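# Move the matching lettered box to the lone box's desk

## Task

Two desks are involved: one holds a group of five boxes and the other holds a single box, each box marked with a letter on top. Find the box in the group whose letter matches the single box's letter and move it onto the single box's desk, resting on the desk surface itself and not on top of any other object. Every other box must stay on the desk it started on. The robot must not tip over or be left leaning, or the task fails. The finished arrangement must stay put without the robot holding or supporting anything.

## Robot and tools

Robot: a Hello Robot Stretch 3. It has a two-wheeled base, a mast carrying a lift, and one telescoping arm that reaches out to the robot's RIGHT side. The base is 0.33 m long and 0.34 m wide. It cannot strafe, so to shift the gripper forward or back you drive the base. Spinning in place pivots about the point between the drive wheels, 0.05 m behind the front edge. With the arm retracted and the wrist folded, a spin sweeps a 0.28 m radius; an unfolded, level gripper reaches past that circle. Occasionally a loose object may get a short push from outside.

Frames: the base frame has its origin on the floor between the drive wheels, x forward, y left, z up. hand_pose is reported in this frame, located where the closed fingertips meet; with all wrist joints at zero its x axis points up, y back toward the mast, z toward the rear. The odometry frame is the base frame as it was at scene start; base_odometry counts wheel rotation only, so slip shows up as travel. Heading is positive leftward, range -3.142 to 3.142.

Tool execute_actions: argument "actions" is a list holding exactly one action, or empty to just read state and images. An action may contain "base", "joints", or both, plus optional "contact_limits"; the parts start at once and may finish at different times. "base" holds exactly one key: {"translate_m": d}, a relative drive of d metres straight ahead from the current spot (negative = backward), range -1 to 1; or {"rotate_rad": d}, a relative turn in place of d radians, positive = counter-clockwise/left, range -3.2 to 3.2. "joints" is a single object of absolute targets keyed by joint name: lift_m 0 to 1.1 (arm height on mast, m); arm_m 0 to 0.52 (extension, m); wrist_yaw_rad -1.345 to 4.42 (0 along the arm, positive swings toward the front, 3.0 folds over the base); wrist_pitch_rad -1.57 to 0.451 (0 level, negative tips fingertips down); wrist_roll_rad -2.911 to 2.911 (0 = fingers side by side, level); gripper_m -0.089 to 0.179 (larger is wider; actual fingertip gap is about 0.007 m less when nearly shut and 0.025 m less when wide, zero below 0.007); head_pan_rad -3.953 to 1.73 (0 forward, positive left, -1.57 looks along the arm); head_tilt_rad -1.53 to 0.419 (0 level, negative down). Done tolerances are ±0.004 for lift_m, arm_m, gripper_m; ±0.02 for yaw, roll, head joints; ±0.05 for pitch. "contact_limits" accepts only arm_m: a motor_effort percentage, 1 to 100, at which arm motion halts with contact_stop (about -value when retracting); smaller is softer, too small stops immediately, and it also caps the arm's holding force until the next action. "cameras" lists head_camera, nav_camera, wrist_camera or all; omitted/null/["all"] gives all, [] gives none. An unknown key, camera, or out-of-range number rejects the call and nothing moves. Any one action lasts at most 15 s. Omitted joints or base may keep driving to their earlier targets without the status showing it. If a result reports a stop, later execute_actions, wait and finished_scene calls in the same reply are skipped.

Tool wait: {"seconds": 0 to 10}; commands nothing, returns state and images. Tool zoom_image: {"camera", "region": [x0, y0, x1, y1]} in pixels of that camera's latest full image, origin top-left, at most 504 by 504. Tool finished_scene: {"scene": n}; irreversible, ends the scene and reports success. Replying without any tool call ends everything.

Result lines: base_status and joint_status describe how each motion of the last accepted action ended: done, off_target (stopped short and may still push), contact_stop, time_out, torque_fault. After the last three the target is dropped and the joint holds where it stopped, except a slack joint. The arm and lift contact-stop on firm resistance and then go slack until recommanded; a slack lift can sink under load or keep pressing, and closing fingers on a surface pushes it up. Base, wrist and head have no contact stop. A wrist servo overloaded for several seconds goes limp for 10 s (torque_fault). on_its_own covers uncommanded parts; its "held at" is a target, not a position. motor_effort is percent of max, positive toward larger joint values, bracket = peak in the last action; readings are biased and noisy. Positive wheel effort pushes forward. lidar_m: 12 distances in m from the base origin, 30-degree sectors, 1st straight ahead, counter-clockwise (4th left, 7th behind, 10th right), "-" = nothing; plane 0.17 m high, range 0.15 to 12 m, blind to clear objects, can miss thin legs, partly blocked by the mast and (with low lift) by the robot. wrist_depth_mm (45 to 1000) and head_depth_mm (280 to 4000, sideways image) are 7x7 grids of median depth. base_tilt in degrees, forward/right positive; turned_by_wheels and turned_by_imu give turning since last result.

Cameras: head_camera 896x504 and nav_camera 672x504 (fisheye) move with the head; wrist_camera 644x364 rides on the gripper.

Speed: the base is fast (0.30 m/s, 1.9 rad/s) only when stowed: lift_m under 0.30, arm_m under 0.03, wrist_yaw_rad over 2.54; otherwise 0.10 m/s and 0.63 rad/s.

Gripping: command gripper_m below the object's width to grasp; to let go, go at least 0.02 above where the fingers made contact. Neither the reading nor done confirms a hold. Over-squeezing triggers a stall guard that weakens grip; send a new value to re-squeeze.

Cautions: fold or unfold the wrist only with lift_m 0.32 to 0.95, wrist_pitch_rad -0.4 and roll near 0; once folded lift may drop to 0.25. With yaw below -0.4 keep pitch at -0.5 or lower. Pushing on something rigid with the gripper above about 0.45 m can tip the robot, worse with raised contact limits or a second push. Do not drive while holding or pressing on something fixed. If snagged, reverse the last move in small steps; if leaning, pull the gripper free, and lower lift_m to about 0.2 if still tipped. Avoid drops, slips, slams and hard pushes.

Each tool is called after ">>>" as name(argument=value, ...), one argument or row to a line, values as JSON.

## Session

>>> execute_actions(
  actions=[],
)

Scene clock: 0.00 s.
base_odometry: x=+0.000 y=+0.000 heading=+0.000 (m, m, rad; odometry frame)
turned_by_wheels: +0.000 (rad since the last result)
turned_by_imu: +0.000 (rad since the last result)
base_tilt: forward=-0.8 right=+0.2 (deg)
lidar_m: 0.91 1.29 1.58 1.18 0.88 0.86 0.90 1.67 1.60 1.20 0.89 0.87
head_depth_mm: 812 808 805 801 801 798 795 / 858 851 853 851 845 841 839 / 910 908 908 900 896 893 885 / 971 966 959 956 952 948 944 / 1039 1032 1026 1021 1016 1017 1008 / 1115 1110 1104 1100 1091 1087 1078 / 1210 1203 1190 1182 1176 1174 1168
base_status: not commanded
joint_positions: lift_m=+0.336 arm_m=-0.001 wrist_yaw_rad=+3.038 wrist_pitch_rad=-0.396 wrist_roll_rad=-0.008 gripper_m=+0.037 head_pan_rad=-0.008 head_tilt_rad=+0.003
joint_status: not commanded
motor_effort: left_wheel=+0 right_wheel=-1 lift_m=+26 arm_m=+0 wrist_yaw_rad=+1 wrist_pitch_rad=+4 wrist_roll_rad=+0 gripper_m=+1 head_pan_rad=-1 head_tilt_rad=+1 (%)
hand_pose: x=+0.0022 y=+0.0815 z=+0.3535 quat_wxyz=(+0.175, +0.696, +0.104, +0.688) (m; base frame)
wrist_depth_mm: 736 - - - - - - / 754 - - - - - - / 799 898 - - - - - / 827 840 861 856 899 858 875 / 682 692 - 698 738 710 709 / 577 585 - 583 603 595 592 / 502 515 - 527 505 508 514
pictures: head_camera (sideways: a quarter turn clockwise sets it upright), nav_camera (sideways: a quarter turn counterclockwise sets it upright), wrist_camera
Images, in order (width x height): head_camera 896x504, nav_camera 672x504, wrist_camera 644x364.

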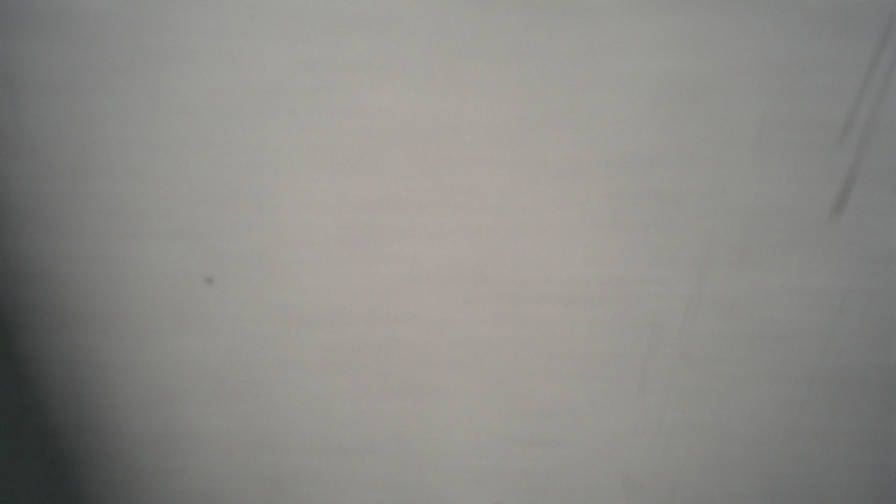

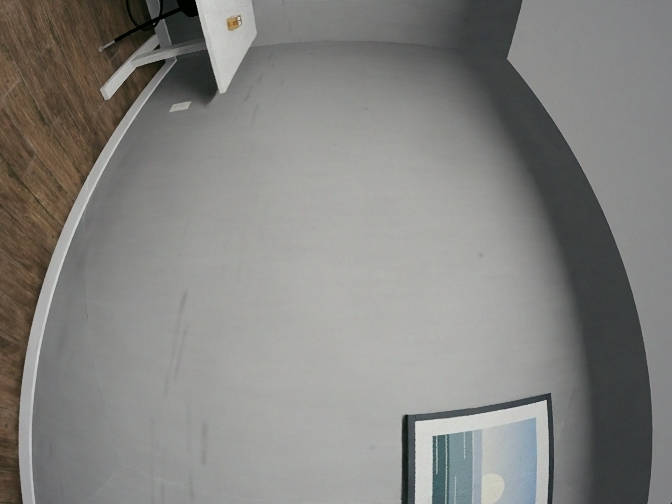

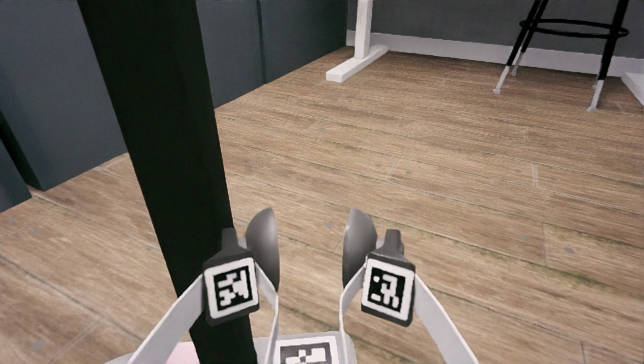

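>>> execute_actions(
  actions=[
    {"joints": {"head_pan_rad": 1.05, "head_tilt_rad": -0.4, "lift_m": 0.28}},
  ],
  cameras=["head_camera", "nav_camera"],
)

Scene clock: 3.67 s.
base_odometry: x=+0.000 y=+0.000 heading=+0.000 (m, m, rad; odometry frame)
turned_by_wheels: +0.000 (rad since the last result)
turned_by_imu: +0.000 (rad since the last result)
base_tilt: forward=-0.9 right=+0.2 (deg)
lidar_m: 0.91 1.28 1.58 1.18 0.88 0.86 0.90 1.67 1.60 1.20 0.90 0.87
head_depth_mm: 1806 1944 2086 1721 2153 1756 1398 / 1825 1946 2107 1708 2180 1746 1402 / 1816 1934 2079 1694 2333 1740 1394 / 1805 1946 2114 1780 2194 1727 1379 / 1803 1945 2082 1786 2313 1721 1378 / 1805 1938 2077 1763 2301 1723 1363 / 1819 1955 2098 1733 2041 1716 1367
base_status: not commanded
joint_positions: lift_m=+0.281 arm_m=-0.001 wrist_yaw_rad=+3.038 wrist_pitch_rad=-0.397 wrist_roll_rad=-0.008 gripper_m=+0.037 head_pan_rad=+1.043 head_tilt_rad=-0.395
joint_status: all done
motor_effort: left_wheel=+0(1) right_wheel=+0(0) lift_m=+9(21) arm_m=+1(0) wrist_yaw_rad=+0(0) wrist_pitch_rad=+5(5) wrist_roll_rad=+0(0) gripper_m=+0(0) head_pan_rad=+2(41) head_tilt_rad=-1(19) (%)
hand_pose: x=+0.0022 y=+0.0813 z=+0.2980 quat_wxyz=(+0.175, +0.696, +0.104, +0.688) (m; base frame)
wrist_depth_mm: 742 - - - - - - / 763 - - - - - - / 791 887 971 - 994 - - / 745 746 773 761 774 777 774 / 605 618 - 610 644 622 627 / 516 514 - 538 530 524 530 / 461 - - - 450 453 457
pictures: head_camera (sideways: a quarter turn clockwise sets it upright), nav_camera (sideways: a quarter turn counterclockwise sets it upright)
Images, in order (width x height): head_camera 896x504, nav_camera 672x504.

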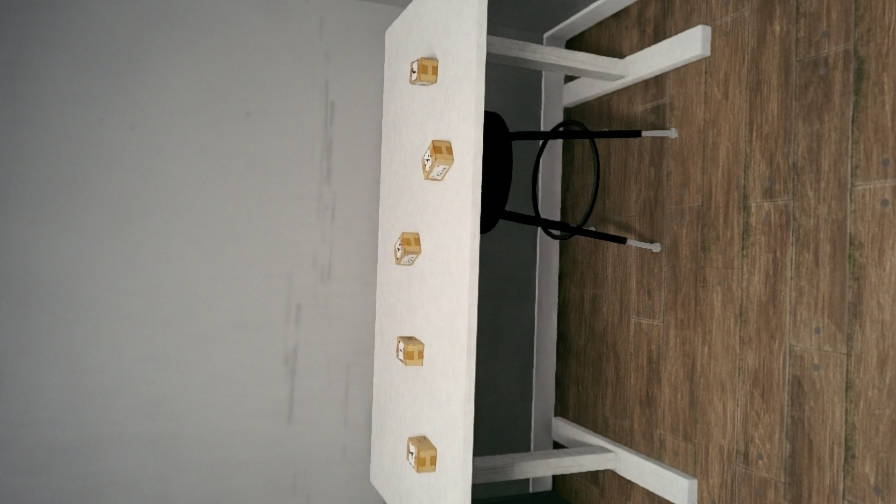

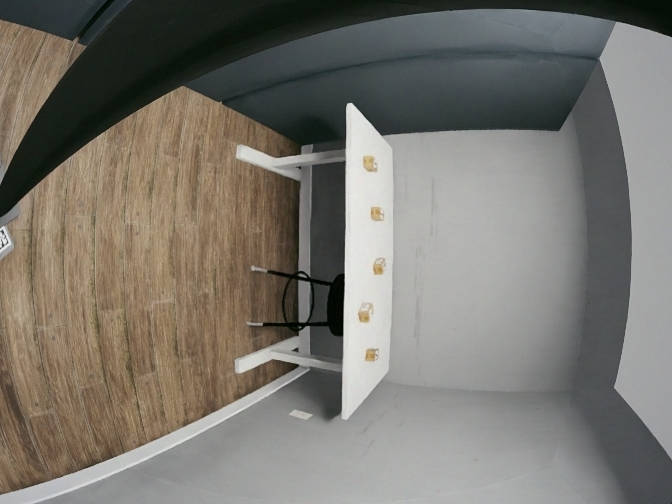

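>>> zoom_image(
  camera="head_camera",
  region=[385, 45, 475, 190],
)

>>> zoom_image(
  camera="head_camera",
  region=[375, 220, 465, 375],
)

>>> zoom_image(
  camera="head_camera",
  region=[385, 420, 455, 485],
)

Region (385, 45, 475, 190) of head_camera's 896x504 image, scaled by 3.476, with more detail than that image has; it fills the left 313 columns of this view, and the rest is white.

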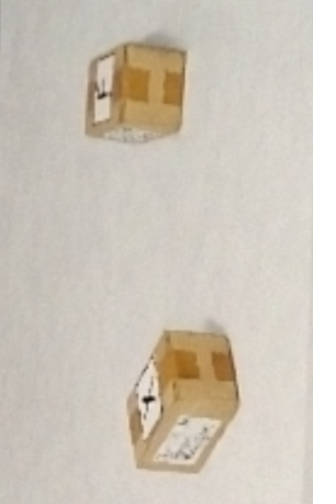

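Region (375, 220, 465, 375) of head_camera's 896x504 image, scaled by 3.252, with more detail than that image has; it fills the left 293 columns of this view, and the rest is white.

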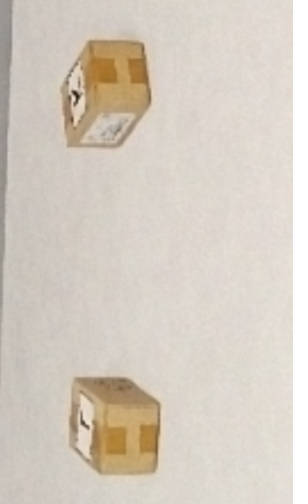

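Region (385, 420, 455, 485) of head_camera's 896x504 image, scaled by 7.200, with more detail than that image has; it fills the top 468 rows of this view, and the rest is white.

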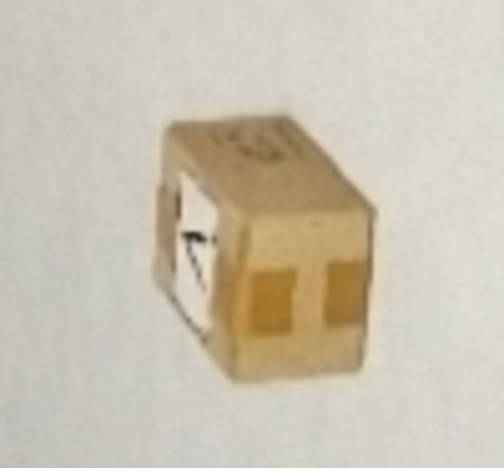

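>>> execute_actions(
  actions=[
    {"base": {"rotate_rad": 0.46}, "joints": {"head_pan_rad": -3.5, "head_tilt_rad": -0.6}},
  ],
  cameras=["head_camera", "nav_camera"],
)

Scene clock: 22.60 s.
base_odometry: x=+0.000 y=+0.000 heading=+0.460 (m, m, rad; odometry frame)
turned_by_wheels: +0.460 (rad since the last result)
turned_by_imu: +0.461 (rad since the last result)
base_tilt: forward=-0.9 right=+0.2 (deg)
lidar_m: 1.20 1.88 1.26 0.91 0.86 0.89 1.70 1.60 1.27 0.91 0.87 0.90
head_depth_mm: 724 786 855 935 1038 1160 1229 / 772 841 918 1014 1134 1286 1228 / 823 903 994 1107 1253 1381 1227 / 900 989 1103 1222 1403 1463 1221 / 2015 2214 2488 2333 1776 1451 1215 / 1815 1962 2173 2238 1769 1440 1209 / 1633 1771 1938 2091 1763 1433 1204
base_status: done
joint_positions: lift_m=+0.281 arm_m=-0.001 wrist_yaw_rad=+3.038 wrist_pitch_rad=-0.397 wrist_roll_rad=-0.008 gripper_m=+0.037 head_pan_rad=-3.493 head_tilt_rad=-0.593
joint_status: all done
motor_effort: left_wheel=-1(9) right_wheel=+2(10) lift_m=+9(10) arm_m=+0(1) wrist_yaw_rad=+1(0) wrist_pitch_rad=+5(5) wrist_roll_rad=+0(0) gripper_m=+0(0) head_pan_rad=-4(43) head_tilt_rad=-2(16) (%)
hand_pose: x=+0.0022 y=+0.0813 z=+0.2980 quat_wxyz=(+0.175, +0.696, +0.104, +0.688) (m; base frame)
wrist_depth_mm: 665 - 860 - - - - / 693 - 949 - - - - / 751 806 985 - 988 - - / 744 745 770 766 770 771 766 / 607 611 - 626 635 619 634 / 509 510 - 533 527 524 524 / 456 - - - 451 445 454
pictures: head_camera (sideways: a quarter turn clockwise sets it upright), nav_camera (sideways: a quarter turn counterclockwise sets it upright)
Images, in order (width x height): head_camera 896x504, nav_camera 672x504.

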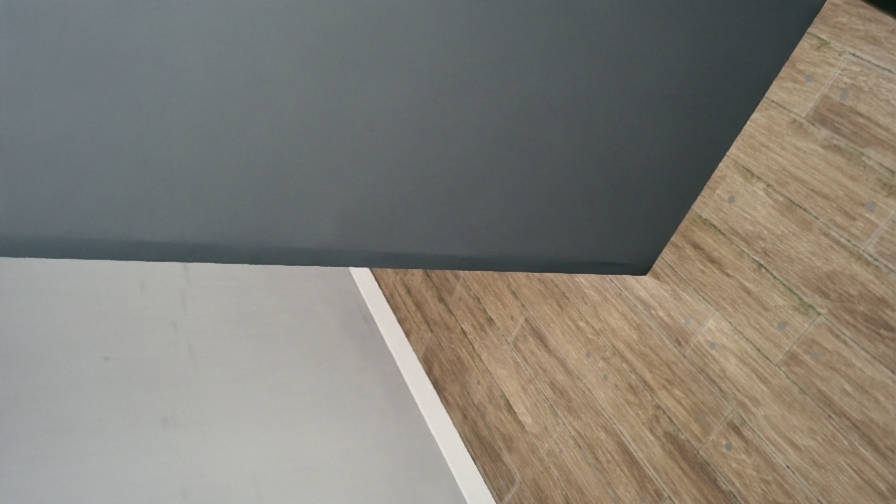

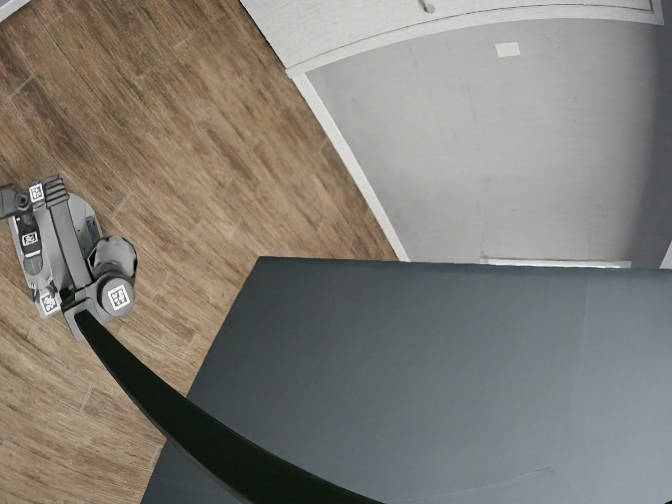

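>>> execute_actions(
  actions=[
    {"base": {"translate_m": -1.0}, "joints": {"head_pan_rad": -3.9, "head_tilt_rad": -0.5}},
  ],
  cameras=["nav_camera"],
)

Scene clock: 33.43 s.
base_odometry: x=-0.896 y=-0.444 heading=+0.460 (m, m, rad; odometry frame)
turned_by_wheels: +0.000 (rad since the last result)
turned_by_imu: -0.005 (rad since the last result)
base_tilt: forward=-0.9 right=+0.2 (deg)
lidar_m: 1.93 1.47 0.49 0.39 0.69 1.12 0.80 0.76 0.75 1.03 1.40 1.44
head_depth_mm: - - - - - - - / 2772 3027 - - - - - / 2869 3134 3335 2742 1985 1606 1308 / 2705 3029 2938 2683 1984 1559 1273 / 1940 2090 2291 2406 1960 1545 1278 / 1478 1609 1716 1842 1847 1531 1268 / 1238 1307 1373 1447 1536 1485 1257
base_status: done
joint_positions: lift_m=+0.281 arm_m=-0.001 wrist_yaw_rad=+3.038 wrist_pitch_rad=-0.397 wrist_roll_rad=-0.008 gripper_m=+0.037 head_pan_rad=-3.893 head_tilt_rad=-0.507
joint_status: all done
motor_effort: left_wheel=-1(14) right_wheel=+2(6) lift_m=+9(10) arm_m=+0(0) wrist_yaw_rad=+0(0) wrist_pitch_rad=+5(5) wrist_roll_rad=+0(0) gripper_m=+0(0) head_pan_rad=-4(28) head_tilt_rad=+3(10) (%)
hand_pose: x=+0.0022 y=+0.0813 z=+0.2980 quat_wxyz=(+0.175, +0.696, +0.104, +0.688) (m; base frame)
wrist_depth_mm: - - 473 419 509 675 963 / - - 506 448 566 779 - / 970 958 570 492 642 888 - / 738 748 626 551 687 772 784 / 608 605 - 575 649 617 638 / 510 512 - 527 531 519 524 / 453 - - - 445 449 452
pictures: nav_camera (sideways: a quarter turn counterclockwise sets it upright)
Images, in order (width x height): nav_camera 672x504.

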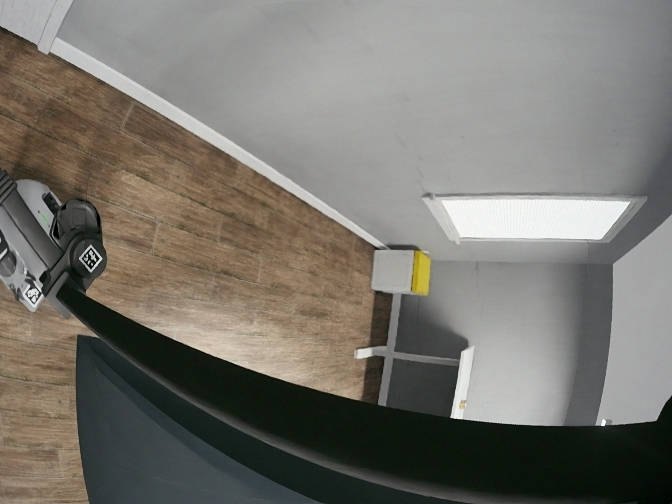

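>>> execute_actions(
  actions=[
    {"base": {"rotate_rad": -0.74}, "joints": {"head_pan_rad": -3.5, "head_tilt_rad": -0.5}},
  ],
  cameras=["nav_camera", "head_camera"],
)

Scene clock: 38.40 s.
base_odometry: x=-0.896 y=-0.444 heading=-0.280 (m, m, rad; odometry frame)
turned_by_wheels: -0.740 (rad since the last result)
turned_by_imu: -0.741 (rad since the last result)
base_tilt: forward=-0.8 right=+0.2 (deg)
lidar_m: 1.40 1.63 2.56 0.66 0.39 0.40 1.52 0.88 0.77 0.75 0.87 1.40
head_depth_mm: 397 401 406 410 416 465 541 / 520 528 537 545 552 558 568 / 2861 3001 3349 803 824 843 858 / 2868 3041 3433 2708 1980 1555 1247 / 2833 3061 3384 2687 1965 1541 1278 / 2822 3023 3271 2675 1945 1546 1269 / 2763 2987 2755 2670 1941 1530 1263
base_status: done
joint_positions: lift_m=+0.281 arm_m=-0.001 wrist_yaw_rad=+3.038 wrist_pitch_rad=-0.397 wrist_roll_rad=-0.008 gripper_m=+0.037 head_pan_rad=-3.507 head_tilt_rad=-0.506
joint_status: all done
motor_effort: left_wheel=+1(12) right_wheel=-3(9) lift_m=+10(9) arm_m=+0(0) wrist_yaw_rad=+1(1) wrist_pitch_rad=+5(5) wrist_roll_rad=+0(0) gripper_m=+0(0) head_pan_rad=+2(26) head_tilt_rad=+3(5) (%)
hand_pose: x=+0.0022 y=+0.0813 z=+0.2980 quat_wxyz=(+0.175, +0.696, +0.104, +0.688) (m; base frame)
wrist_depth_mm: 348 - 786 - - - - / 353 - 868 - - - - / 362 440 877 977 987 - - / 368 456 747 761 769 768 786 / 395 485 - 615 645 617 620 / 438 497 - 531 527 532 528 / 451 - - - 447 449 453
pictures: head_camera (sideways: a quarter turn clockwise sets it upright), nav_camera (sideways: a quarter turn counterclockwise sets it upright)
Images, in order (width x height): head_camera 896x504, nav_camera 672x504.

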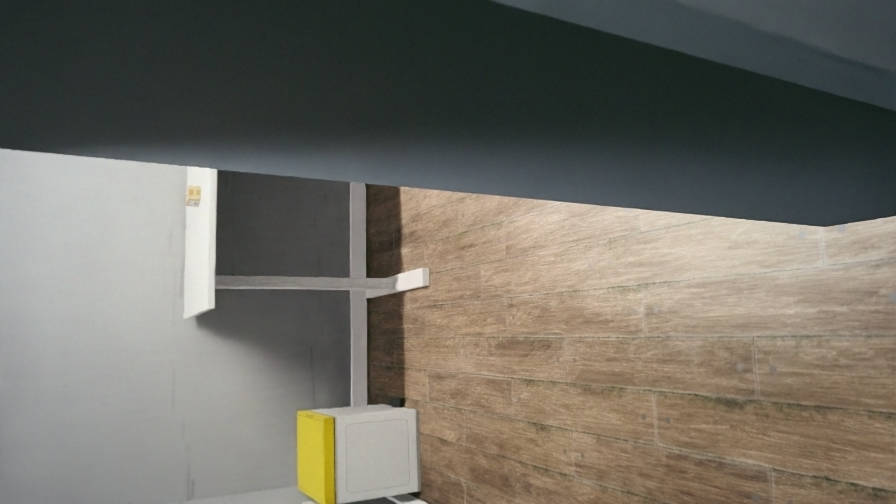

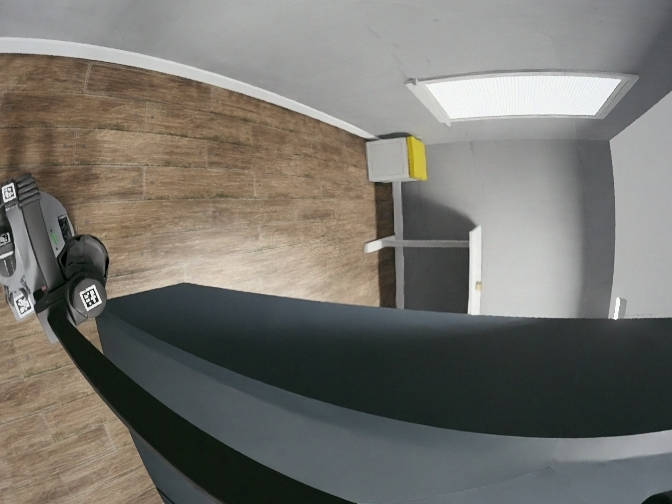

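>>> execute_actions(
  actions=[
    {"base": {"translate_m": -0.9}, "joints": {"head_pan_rad": -3.75, "head_tilt_rad": -0.3}},
  ],
  cameras=["head_camera"],
)

Scene clock: 47.57 s.
base_odometry: x=-1.761 y=-0.195 heading=-0.280 (m, m, rad; odometry frame)
turned_by_wheels: +0.000 (rad since the last result)
turned_by_imu: -0.004 (rad since the last result)
base_tilt: forward=-0.8 right=+0.2 (deg)
lidar_m: 2.27 0.50 0.44 2.78 2.86 2.05 1.05 0.61 0.53 0.53 0.61 1.07
head_depth_mm: 2602 2794 2893 3178 2691 1983 1559 / 2514 2680 2801 3030 2708 1923 1489 / 2396 2536 2660 2904 2698 1918 1485 / 2307 2443 2540 2740 2663 1906 1481 / 2216 2346 2446 2625 2511 1895 1481 / 2143 2257 2353 2527 2587 1881 1474 / 2058 2142 2301 2427 2489 1884 1466
base_status: done
joint_positions: lift_m=+0.281 arm_m=-0.001 wrist_yaw_rad=+3.038 wrist_pitch_rad=-0.398 wrist_roll_rad=-0.008 gripper_m=+0.037 head_pan_rad=-3.743 head_tilt_rad=-0.309
joint_status: all done
motor_effort: left_wheel=+1(6) right_wheel=-2(12) lift_m=+10(10) arm_m=+0(0) wrist_yaw_rad=+0(0) wrist_pitch_rad=+5(5) wrist_roll_rad=+0(0) gripper_m=+0(0) head_pan_rad=-4(21) head_tilt_rad=+3(17) (%)
hand_pose: x=+0.0022 y=+0.0813 z=+0.2980 quat_wxyz=(+0.175, +0.696, +0.104, +0.688) (m; base frame)
wrist_depth_mm: - - - - - 412 396 / - - - - - 440 422 / 954 969 - 1000 850 474 458 / 732 743 750 756 626 522 502 / 609 601 - 617 591 570 550 / 509 512 - 534 533 523 532 / 452 - - - 449 451 456
pictures: head_camera (sideways: a quarter turn clockwise sets it upright)
Images, in order (width x height): head_camera 896x504.

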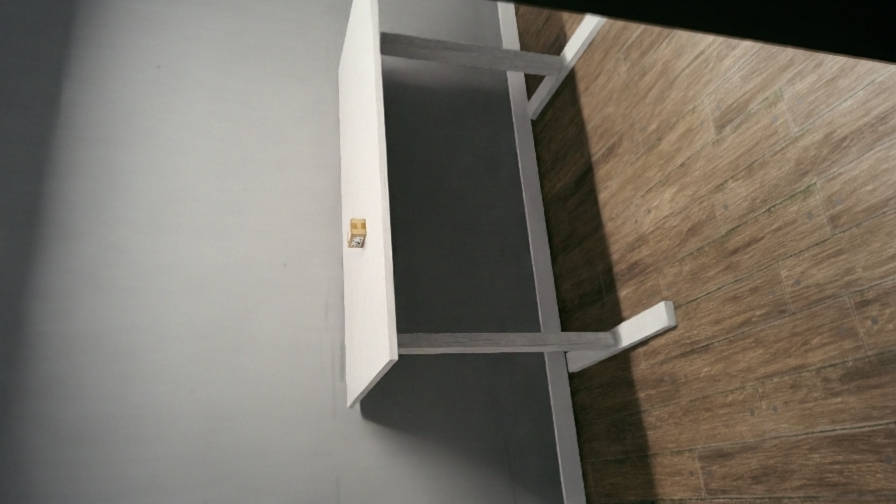

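>>> execute_actions(
  actions=[
    {"base": {"rotate_rad": -0.62}, "joints": {"head_pan_rad": -3.2, "head_tilt_rad": -0.35}},
  ],
  cameras=[],
)

>>> execute_actions(
  actions=[
    {"base": {"translate_m": -1.0}},
  ],
  cameras=["head_camera", "nav_camera"],
)

Scene clock: 54.47 s.
base_odometry: x=-1.761 y=-0.195 heading=-0.900 (m, m, rad; odometry frame)
turned_by_wheels: -0.620 (rad since the last result)
turned_by_imu: -0.620 (rad since the last result)
base_tilt: forward=-0.9 right=+0.3 (deg)
lidar_m: 0.91 2.27 0.54 0.44 1.31 2.65 2.06 1.28 0.65 0.53 0.53 0.58
head_depth_mm: 2780 3003 3234 3469 2549 1856 1451 / 2624 2797 2921 3183 2517 1848 1447 / 2507 2665 2757 3130 2508 1833 1443 / 2368 2529 2589 2912 2493 1831 1444 / 2256 2393 2467 2773 2473 1807 1421 / 2170 2284 2367 2608 2328 1811 1422 / 2075 2189 2298 2466 2444 1788 1421
base_status: done
joint_positions: lift_m=+0.281 arm_m=-0.001 wrist_yaw_rad=+3.038 wrist_pitch_rad=-0.398 wrist_roll_rad=-0.008 gripper_m=+0.037 head_pan_rad=-3.207 head_tilt_rad=-0.346
joint_status: all done
motor_effort: left_wheel=+2(8) right_wheel=-2(10) lift_m=+10(10) arm_m=+0(1) wrist_yaw_rad=+1(0) wrist_pitch_rad=+5(5) wrist_roll_rad=+0(0) gripper_m=+0(1) head_pan_rad=+2(28) head_tilt_rad=-1(6) (%)
hand_pose: x=+0.0022 y=+0.0813 z=+0.2980 quat_wxyz=(+0.175, +0.696, +0.104, +0.688) (m; base frame)
wrist_depth_mm: - - 454 478 548 - - / - - 488 519 603 - - / 973 968 534 574 673 - - / 754 740 588 628 729 774 784 / 605 614 - 623 643 621 639 / 508 517 - 536 525 521 525 / 455 - - - 445 452 455
pictures: none
No camera images: the call's "cameras" was empty. Leave "cameras" out to get every camera's image.

Scene clock: 59.40 s.
base_odometry: x=-2.383 y=+0.588 heading=-0.900 (m, m, rad; odometry frame)
turned_by_wheels: +0.000 (rad since the last result)
turned_by_imu: -0.005 (rad since the last result)
base_tilt: forward=-0.8 right=+0.2 (deg)
lidar_m: 1.51 1.03 1.41 2.16 2.88 1.73 1.07 1.07 1.01 0.89 0.88 0.97
head_depth_mm: 1713 1843 1968 1324 2282 1843 1457 / 1620 1742 1855 1193 2203 1840 1450 / 1543 1649 1750 1080 2079 1817 1443 / 1463 1561 1654 1059 1942 1816 1436 / 1397 1490 1567 1046 1822 1804 1422 / 1331 1410 1499 1038 1714 1770 1418 / 1276 1349 1436 1031 1122 1625 1337
base_status: done
joint_positions: lift_m=+0.281 arm_m=-0.001 wrist_yaw_rad=+3.038 wrist_pitch_rad=-0.398 wrist_roll_rad=-0.008 gripper_m=+0.037 head_pan_rad=-3.207 head_tilt_rad=-0.347
joint_status: not commanded
motor_effort: left_wheel=+2(7) right_wheel=-2(11) lift_m=+9(10) arm_m=+0(0) wrist_yaw_rad=+0(1) wrist_pitch_rad=+5(5) wrist_roll_rad=+0(0) gripper_m=+0(0) head_pan_rad=+2(2) head_tilt_rad=-1(1) (%)
hand_pose: x=+0.0022 y=+0.0813 z=+0.2980 quat_wxyz=(+0.175, +0.696, +0.104, +0.688) (m; base frame)
wrist_depth_mm: - - - - - - - / - - - - - - - / 978 969 986 970 996 - 916 / 749 760 761 775 748 775 770 / 617 612 - 614 639 623 631 / 513 509 - 537 525 522 525 / 456 - - - 445 454 448
pictures: head_camera (sideways: a quarter turn clockwise sets it upright), nav_camera (sideways: a quarter turn counterclockwise sets it upright)
Images, in order (width x height): head_camera 896x504, nav_camera 672x504.

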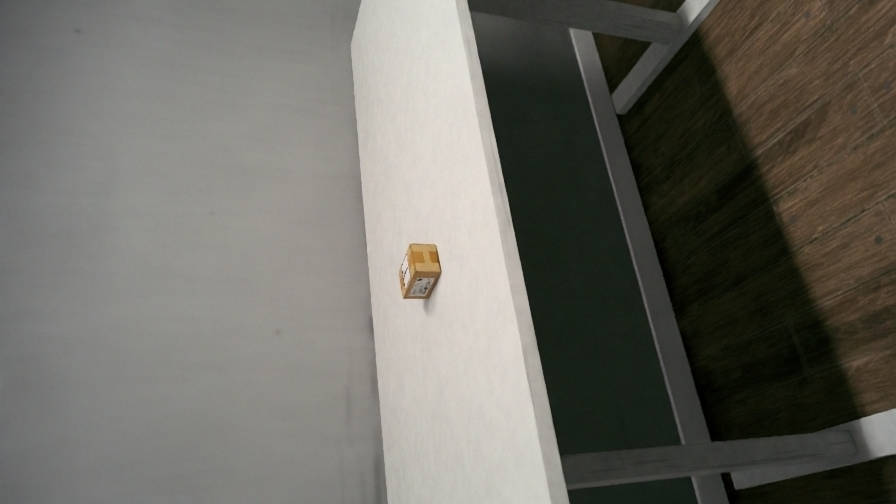

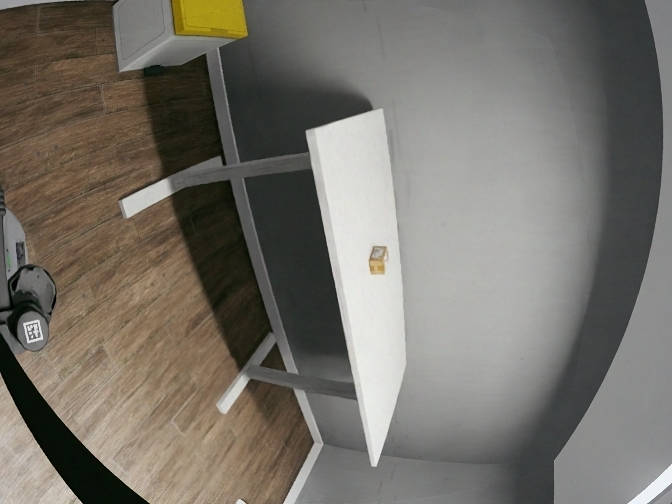

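>>> zoom_image(
  camera="head_camera",
  region=[385, 235, 455, 305],
)

Region (385, 235, 455, 305) of head_camera's 896x504 image, scaled by 7.200, with more detail than that image has.

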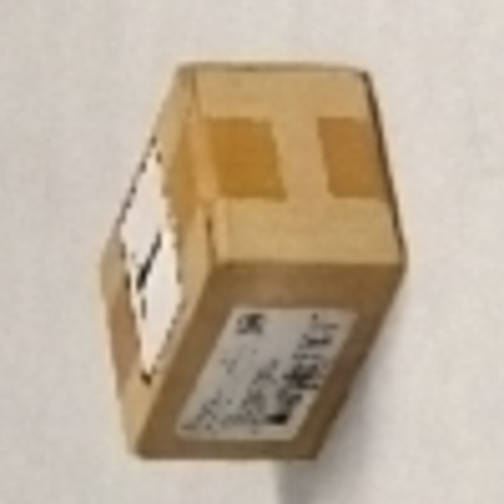

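>>> zoom_image(
  camera="head_camera",
  region=[392, 250, 422, 292],
)

Region (392, 250, 422, 292) of head_camera's 896x504 image, scaled by 12.000, with more detail than that image has; it fills the left 360 columns of this view, and the rest is white.

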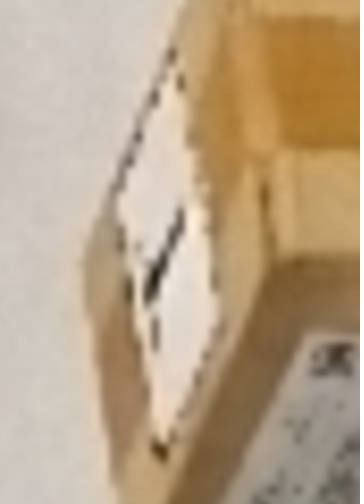

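>>> execute_actions(
  actions=[
    {"base": {"translate_m": 1.0}, "joints": {"head_pan_rad": 0.5, "head_tilt_rad": -0.6}},
  ],
  cameras=[],
)

>>> execute_actions(
  actions=[
    {"base": {"rotate_rad": 0.6}},
  ],
  cameras=["nav_camera"],
)

Scene clock: 79.07 s.
base_odometry: x=-1.761 y=-0.195 heading=-0.900 (m, m, rad; odometry frame)
turned_by_wheels: +0.000 (rad since the last result)
turned_by_imu: +0.005 (rad since the last result)
base_tilt: forward=-0.9 right=+0.3 (deg)
lidar_m: 0.91 2.27 0.54 0.45 1.31 2.66 2.06 1.28 0.65 0.53 0.53 0.58
head_depth_mm: 1857 2031 2147 1910 1713 1471 1244 / 1878 2074 2303 2378 1826 1462 1237 / 1895 2086 2332 2386 1809 1470 1230 / 1919 2125 2362 2358 1798 1461 1222 / 1942 2145 2405 2316 1788 1452 1217 / 1960 2162 2443 2305 1784 1446 1214 / 1998 2203 2465 2308 1784 1435 1204
base_status: done
joint_positions: lift_m=+0.281 arm_m=-0.001 wrist_yaw_rad=+3.038 wrist_pitch_rad=-0.398 wrist_roll_rad=-0.008 gripper_m=+0.037 head_pan_rad=+0.493 head_tilt_rad=-0.593
joint_status: all done
motor_effort: left_wheel=+1(13) right_wheel=-2(6) lift_m=+10(9) arm_m=+0(0) wrist_yaw_rad=+1(1) wrist_pitch_rad=+4(5) wrist_roll_rad=+0(0) gripper_m=+0(0) head_pan_rad=+2(41) head_tilt_rad=-3(16) (%)
hand_pose: x=+0.0022 y=+0.0813 z=+0.2980 quat_wxyz=(+0.175, +0.696, +0.105, +0.688) (m; base frame)
wrist_depth_mm: - - 445 483 545 - - / - - 490 521 599 - - / 972 985 533 574 676 - - / 750 743 588 632 725 766 793 / 612 611 - 620 632 617 625 / 514 516 - 543 525 520 513 / 458 - - - 450 451 448
pictures: none
No camera images: the call's "cameras" was empty. Leave "cameras" out to get every camera's image.

Scene clock: 80.57 s.
base_odometry: x=-1.761 y=-0.195 heading=-0.300 (m, m, rad; odometry frame)
turned_by_wheels: +0.600 (rad since the last result)
turned_by_imu: +0.601 (rad since the last result)
base_tilt: forward=-0.9 right=+0.2 (deg)
lidar_m: 2.28 0.51 0.44 3.10 2.69 2.06 1.09 0.61 0.53 0.53 0.60 1.03
head_depth_mm: 2019 2186 2373 2413 1826 1481 1237 / 2191 2346 2558 2390 1823 1473 1231 / 2327 2554 2788 2382 1821 1467 1227 / 525 585 662 775 915 1385 1190 / 473 522 580 655 752 878 1062 / 430 471 516 575 648 741 865 / 394 426 466 512 568 639 732
base_status: done
joint_positions: lift_m=+0.281 arm_m=-0.001 wrist_yaw_rad=+3.038 wrist_pitch_rad=-0.398 wrist_roll_rad=-0.008 gripper_m=+0.037 head_pan_rad=+0.493 head_tilt_rad=-0.593
joint_status: not commanded
motor_effort: left_wheel=-1(9) right_wheel=+2(11) lift_m=+10(9) arm_m=+0(1) wrist_yaw_rad=+1(1) wrist_pitch_rad=+5(5) wrist_roll_rad=+0(0) gripper_m=+0(0) head_pan_rad=+2(2) head_tilt_rad=-2(3) (%)
hand_pose: x=+0.0022 y=+0.0813 z=+0.2980 quat_wxyz=(+0.175, +0.696, +0.105, +0.688) (m; base frame)
wrist_depth_mm: - - - - - 409 396 / - - - - - 440 430 / 973 954 - 991 803 479 460 / 749 753 767 754 578 527 503 / 602 603 - 619 599 579 549 / 510 513 - 530 539 527 523 / 459 - - - 451 455 456
pictures: nav_camera (sideways: a quarter turn counterclockwise sets it upright)
Images, in order (width x height): nav_camera 672x504.

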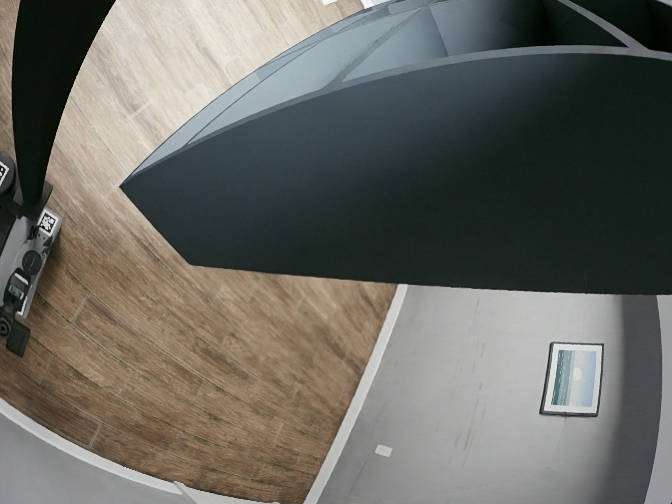

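>>> execute_actions(
  actions=[
    {"base": {"translate_m": 0.95}, "joints": {"head_pan_rad": 1.2, "head_tilt_rad": -0.4}},
  ],
  cameras=["head_camera"],
)

Scene clock: 87.03 s.
base_odometry: x=-0.853 y=-0.476 heading=-0.300 (m, m, rad; odometry frame)
turned_by_wheels: +0.000 (rad since the last result)
turned_by_imu: +0.005 (rad since the last result)
base_tilt: forward=-0.8 right=+0.3 (deg)
lidar_m: 1.35 1.55 2.50 0.78 0.45 0.43 1.57 0.89 0.76 0.74 0.85 1.35
head_depth_mm: 2624 2664 2676 2708 2309 1728 1386 / 2668 2872 3018 3153 2300 1733 1386 / 2639 2796 2911 2956 2289 1723 1379 / 2556 2791 2899 3139 2277 1704 1376 / 2530 2743 2873 3116 2247 1692 1370 / 2514 2709 2796 3044 2217 1690 1357 / 2364 2295 2248 2174 2040 1665 1351
base_status: done
joint_positions: lift_m=+0.281 arm_m=-0.001 wrist_yaw_rad=+3.038 wrist_pitch_rad=-0.398 wrist_roll_rad=-0.008 gripper_m=+0.037 head_pan_rad=+1.193 head_tilt_rad=-0.408
joint_status: all done
motor_effort: left_wheel=-2(7) right_wheel=+2(11) lift_m=+10(9) arm_m=+0(0) wrist_yaw_rad=+1(1) wrist_pitch_rad=+5(5) wrist_roll_rad=+0(1) gripper_m=+0(0) head_pan_rad=+3(33) head_tilt_rad=+3(14) (%)
hand_pose: x=+0.0022 y=+0.0813 z=+0.2980 quat_wxyz=(+0.175, +0.696, +0.105, +0.688) (m; base frame)
wrist_depth_mm: 411 - 943 - - - - / 416 - - - - - - / 427 520 985 965 - - - / 433 537 757 754 769 758 773 / 442 567 - 618 642 617 608 / 459 512 - 534 526 526 528 / 451 - - - 446 451 451
pictures: head_camera (sideways: a quarter turn clockwise sets it upright)
Images, in order (width x height): head_camera 896x504.

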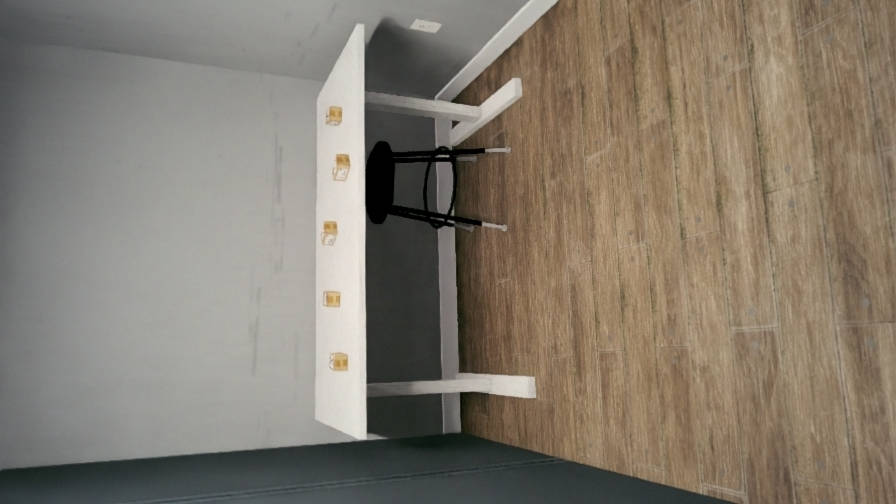

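>>> execute_actions(
  actions=[
    {"base": {"rotate_rad": 1.217}, "joints": {"head_pan_rad": 0.0, "head_tilt_rad": -0.5}},
  ],
  cameras=[],
)

>>> execute_actions(
  actions=[
    {"base": {"translate_m": 1.0}},
  ],
  cameras=["head_camera"],
)

Scene clock: 103.37 s.
base_odometry: x=-0.853 y=-0.476 heading=+0.917 (m, m, rad; odometry frame)
turned_by_wheels: +1.217 (rad since the last result)
turned_by_imu: +1.217 (rad since the last result)
base_tilt: forward=-0.9 right=+0.3 (deg)
lidar_m: 2.32 0.60 0.43 0.58 1.20 0.81 0.74 0.74 0.97 1.35 1.37 1.75
head_depth_mm: 2609 2813 2792 2729 2050 1600 1313 / 2603 2826 2782 2855 2040 1599 1305 / 2564 2802 2702 2825 2019 1581 1298 / 2531 2790 3060 2777 2028 1568 1289 / 2530 2731 2979 2750 2013 1570 1287 / 2475 2698 2651 2603 1993 1563 1280 / 1833 1812 1776 1754 1714 1515 1270
base_status: done
joint_positions: lift_m=+0.281 arm_m=-0.001 wrist_yaw_rad=+3.038 wrist_pitch_rad=-0.398 wrist_roll_rad=-0.008 gripper_m=+0.037 head_pan_rad=+0.007 head_tilt_rad=-0.494
joint_status: all done
motor_effort: left_wheel=-1(9) right_wheel=+2(12) lift_m=+9(9) arm_m=+0(0) wrist_yaw_rad=+1(1) wrist_pitch_rad=+5(5) wrist_roll_rad=+0(0) gripper_m=+1(0) head_pan_rad=-4(42) head_tilt_rad=-3(9) (%)
hand_pose: x=+0.0022 y=+0.0813 z=+0.2980 quat_wxyz=(+0.175, +0.696, +0.105, +0.688) (m; base frame)
wrist_depth_mm: - - - - 447 437 463 / - - - - 474 482 514 / 959 958 986 912 519 535 575 / 728 744 758 768 571 590 639 / 601 614 - 631 596 622 623 / 510 513 - 532 532 526 525 / 449 - - - 447 455 449
pictures: none
No camera images: the call's "cameras" was empty. Leave "cameras" out to get every camera's image.

Scene clock: 108.40 s.
base_odometry: x=-0.245 y=+0.318 heading=+0.917 (m, m, rad; odometry frame)
turned_by_wheels: +0.000 (rad since the last result)
turned_by_imu: +0.005 (rad since the last result)
base_tilt: forward=-0.9 right=+0.3 (deg)
lidar_m: 1.57 0.75 0.51 0.48 0.48 0.62 1.73 1.76 1.34 1.25 1.27 1.64
head_depth_mm: 1726 1893 1995 1661 1979 1598 1313 / 1721 1878 1974 1638 2035 1595 1302 / 1705 1854 1930 2229 1953 1591 1296 / 1688 1843 1928 2210 2020 1572 1288 / 1664 1813 1924 2200 2005 1568 1283 / 1640 1790 1889 1715 1853 1555 1285 / 1635 1778 1850 1771 1909 1549 1274
base_status: done
joint_positions: lift_m=+0.281 arm_m=-0.001 wrist_yaw_rad=+3.038 wrist_pitch_rad=-0.398 wrist_roll_rad=-0.008 gripper_m=+0.037 head_pan_rad=+0.007 head_tilt_rad=-0.495
joint_status: not commanded
motor_effort: left_wheel=-2(8) right_wheel=+2(10) lift_m=+10(9) arm_m=+0(0) wrist_yaw_rad=+0(1) wrist_pitch_rad=+5(5) wrist_roll_rad=+0(0) gripper_m=+1(0) head_pan_rad=-4(4) head_tilt_rad=-2(2) (%)
hand_pose: x=+0.0022 y=+0.0813 z=+0.2980 quat_wxyz=(+0.175, +0.696, +0.105, +0.688) (m; base frame)
wrist_depth_mm: 425 - 460 489 510 532 568 / 456 - 497 527 548 579 615 / 490 503 550 572 598 649 698 / 528 551 597 629 679 710 754 / 565 583 - 618 648 624 621 / 508 508 - 534 534 522 524 / 455 - - - 449 449 458
pictures: head_camera (sideways: a quarter turn clockwise sets it upright)
Images, in order (width x height): head_camera 896x504.

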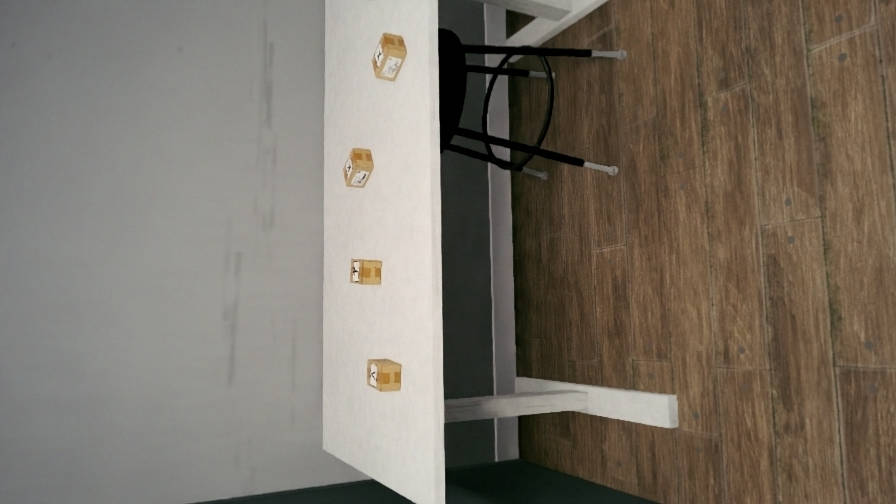

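>>> zoom_image(
  camera="head_camera",
  region=[330, 245, 420, 400],
)

>>> zoom_image(
  camera="head_camera",
  region=[330, 25, 420, 195],
)

Region (330, 245, 420, 400) of head_camera's 896x504 image, scaled by 3.252, with more detail than that image has; it fills the left 293 columns of this view, and the rest is white.

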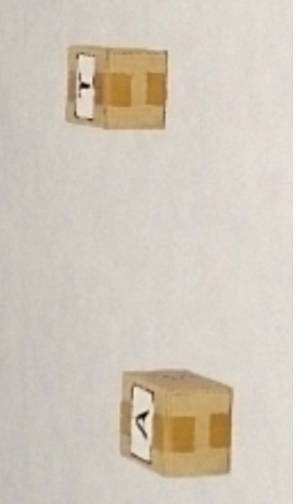

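Region (330, 25, 420, 195) of head_camera's 896x504 image, scaled by 2.965, with more detail than that image has; it fills the left 267 columns of this view, and the rest is white.

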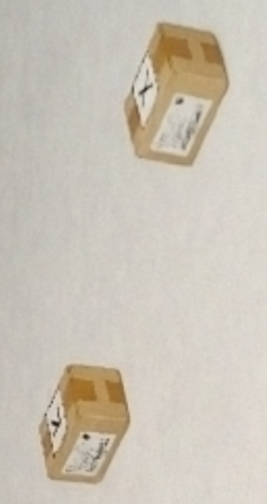

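>>> execute_actions(
  actions=[
    {"base": {"translate_m": 0.88}, "joints": {"head_tilt_rad": -0.8}},
  ],
  cameras=["head_camera"],
)

Scene clock: 121.17 s.
base_odometry: x=+0.290 y=+1.016 heading=+0.917 (m, m, rad; odometry frame)
turned_by_wheels: +0.000 (rad since the last result)
turned_by_imu: +0.004 (rad since the last result)
base_tilt: forward=-0.8 right=+0.1 (deg)
lidar_m: 1.11 0.73 0.59 0.56 0.56 0.73 1.65 1.83 1.25 1.18 0.84 0.67
head_depth_mm: 972 1116 1037 817 678 1289 1150 / 963 1105 1033 812 674 1259 1137 / 952 1092 1015 809 669 1281 1131 / 947 1075 1009 778 666 1248 1134 / 938 1075 1000 787 661 1239 1125 / 925 1060 992 792 659 1228 1124 / 918 1045 982 784 654 1204 1095
base_status: done
joint_positions: lift_m=+0.281 arm_m=-0.001 wrist_yaw_rad=+3.038 wrist_pitch_rad=-0.398 wrist_roll_rad=-0.008 gripper_m=+0.037 head_pan_rad=+0.007 head_tilt_rad=-0.791
joint_status: all done
motor_effort: left_wheel=-1(7) right_wheel=+2(11) lift_m=+10(9) arm_m=+0(0) wrist_yaw_rad=+1(0) wrist_pitch_rad=+5(5) wrist_roll_rad=+0(0) gripper_m=+1(0) head_pan_rad=-4(4) head_tilt_rad=-2(19) (%)
hand_pose: x=+0.0022 y=+0.0813 z=+0.2980 quat_wxyz=(+0.175, +0.696, +0.105, +0.688) (m; base frame)
wrist_depth_mm: 485 - 541 552 584 614 646 / 518 - 574 607 635 667 710 / 559 584 622 655 715 752 788 / 607 641 695 719 720 767 760 / 606 620 - 613 649 595 565 / 506 514 - 543 531 521 529 / 453 - - - 447 452 456
pictures: head_camera (sideways: a quarter turn clockwise sets it upright)
Images, in order (width x height): head_camera 896x504.

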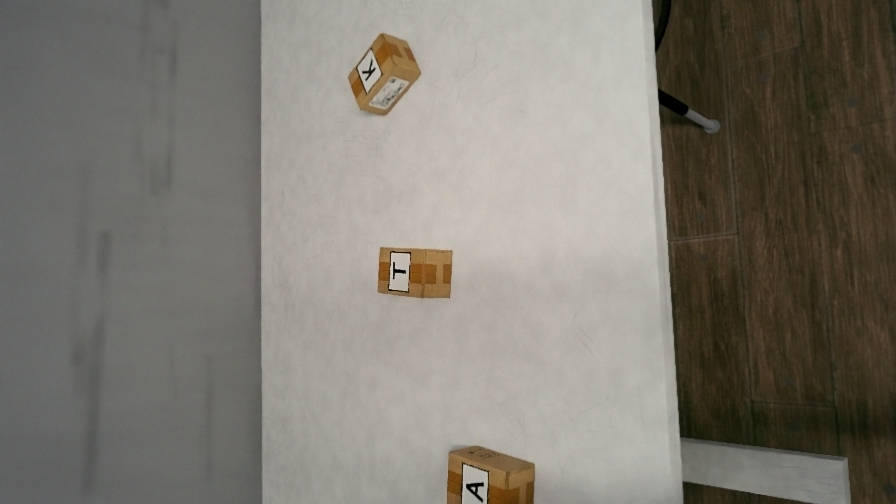

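>>> execute_actions(
  actions=[
    {"base": {"rotate_rad": 1.6}, "joints": {"lift_m": 0.87, "head_pan_rad": -1.45, "head_tilt_rad": -0.75}},
  ],
  cameras=["head_camera"],
)

Scene clock: 135.23 s.
base_odometry: x=+0.290 y=+1.016 heading=+2.517 (m, m, rad; odometry frame)
turned_by_wheels: +1.600 (rad since the last result)
turned_by_imu: +1.607 (rad since the last result)
base_tilt: forward=-0.8 right=+0.1 (deg)
lidar_m: 0.56 0.57 0.76 2.61 1.73 1.23 1.17 0.84 0.67 1.11 0.73 0.59
head_depth_mm: 918 1037 1098 854 707 - 1117 / 921 1047 1090 845 692 - 1107 / 929 1058 1078 791 686 - - / 939 1066 1077 834 686 - 1123 / 944 1069 1062 828 681 616 1117 / 953 1084 1053 824 677 1230 1126 / 955 1092 1042 817 674 1246 1123
base_status: done
joint_positions: lift_m=+0.869 arm_m=-0.001 wrist_yaw_rad=+3.038 wrist_pitch_rad=-0.398 wrist_roll_rad=-0.008 gripper_m=+0.037 head_pan_rad=-1.443 head_tilt_rad=-0.754
joint_status: all done
motor_effort: left_wheel=-1(8) right_wheel=+2(11) lift_m=+37(38) arm_m=+0(0) wrist_yaw_rad=+1(1) wrist_pitch_rad=+5(5) wrist_roll_rad=+1(0) gripper_m=+1(0) head_pan_rad=-4(41) head_tilt_rad=+2(7) (%)
hand_pose: x=+0.0022 y=+0.0812 z=+0.8865 quat_wxyz=(+0.175, +0.696, +0.105, +0.688) (m; base frame)
wrist_depth_mm: - - - - - 829 592 / - - - - - 832 608 / - - - - - 847 603 / - - - - - 875 608 / - - - - - 874 620 / - - - - - 886 632 / - - - - - 912 633
pictures: head_camera (sideways: a quarter turn clockwise sets it upright)
Images, in order (width x height): head_camera 896x504.

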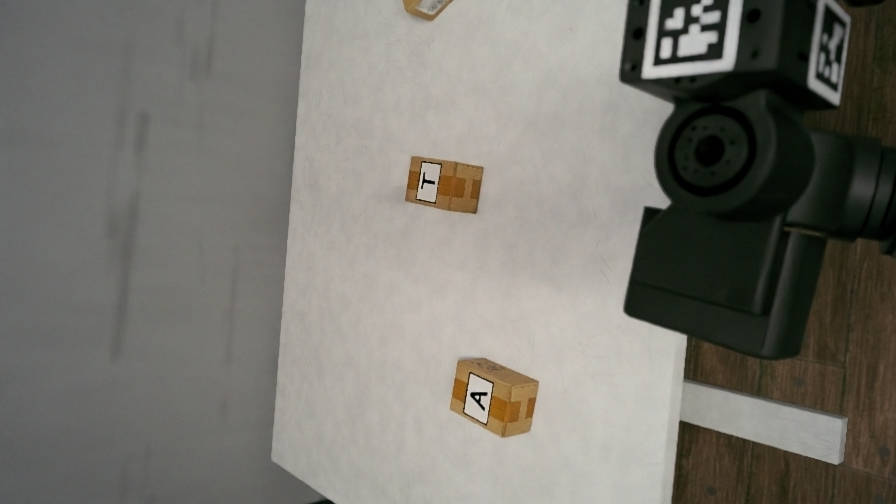

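>>> execute_actions(
  actions=[
    {"joints": {"lift_m": 0.895, "wrist_yaw_rad": 0.0, "wrist_pitch_rad": -0.9, "gripper_m": 0.15, "arm_m": 0.33}},
  ],
  cameras=["wrist_camera", "head_camera"],
)

Scene clock: 147.47 s.
base_odometry: x=+0.290 y=+1.016 heading=+2.517 (m, m, rad; odometry frame)
turned_by_wheels: +0.000 (rad since the last result)
turned_by_imu: +0.000 (rad since the last result)
base_tilt: forward=-0.8 right=+0.3 (deg)
lidar_m: 0.56 0.57 0.76 2.61 1.74 1.24 1.17 0.84 0.67 1.11 0.73 0.59
head_depth_mm: 916 1019 - 825 695 631 1161 / 922 1023 - 822 690 627 1151 / 930 1047 - 785 687 1243 1146 / 936 1063 1069 833 684 1239 1138 / 944 1072 1062 829 680 1233 1134 / 948 1080 1051 823 676 1228 1130 / 956 1089 1041 816 672 1243 1120
base_status: not commanded
joint_positions: lift_m=+0.894 arm_m=+0.330 wrist_yaw_rad=+0.002 wrist_pitch_rad=-0.908 wrist_roll_rad=-0.008 gripper_m=+0.150 head_pan_rad=-1.443 head_tilt_rad=-0.754
joint_status: all done
motor_effort: left_wheel=-2(1) right_wheel=+2(2) lift_m=+37(38) arm_m=+4(2) wrist_yaw_rad=-2(5) wrist_pitch_rad=+2(4) wrist_roll_rad=+0(0) gripper_m=+1(82) head_pan_rad=-3(4) head_tilt_rad=+2(1) (%)
hand_pose: x=-0.0213 y=-0.6132 z=+0.8162 quat_wxyz=(+0.638, +0.312, -0.632, -0.309) (m; base frame)
wrist_depth_mm: 374 374 376 375 379 380 384 / 339 341 340 338 343 344 345 / 307 309 311 313 314 314 311 / 284 285 287 231 288 292 286 / 265 266 265 214 269 274 271 / 248 245 247 206 249 - 252 / 227 231 234 233 232 231 235
pictures: head_camera (sideways: a quarter turn clockwise sets it upright), wrist_camera
Images, in order (width x height): head_camera 896x504, wrist_camera 644x364.

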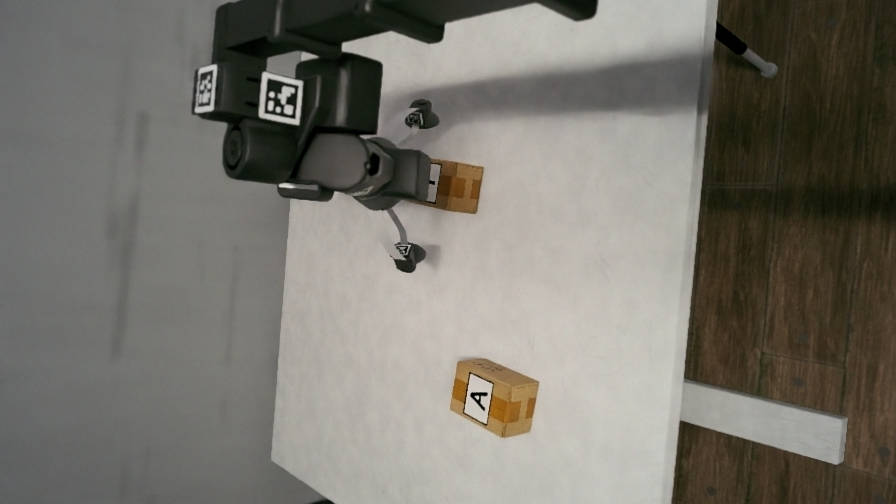

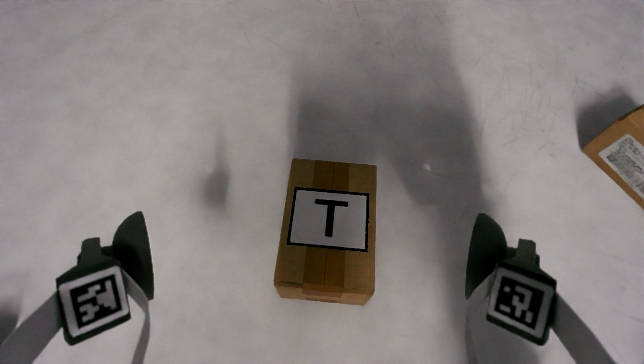

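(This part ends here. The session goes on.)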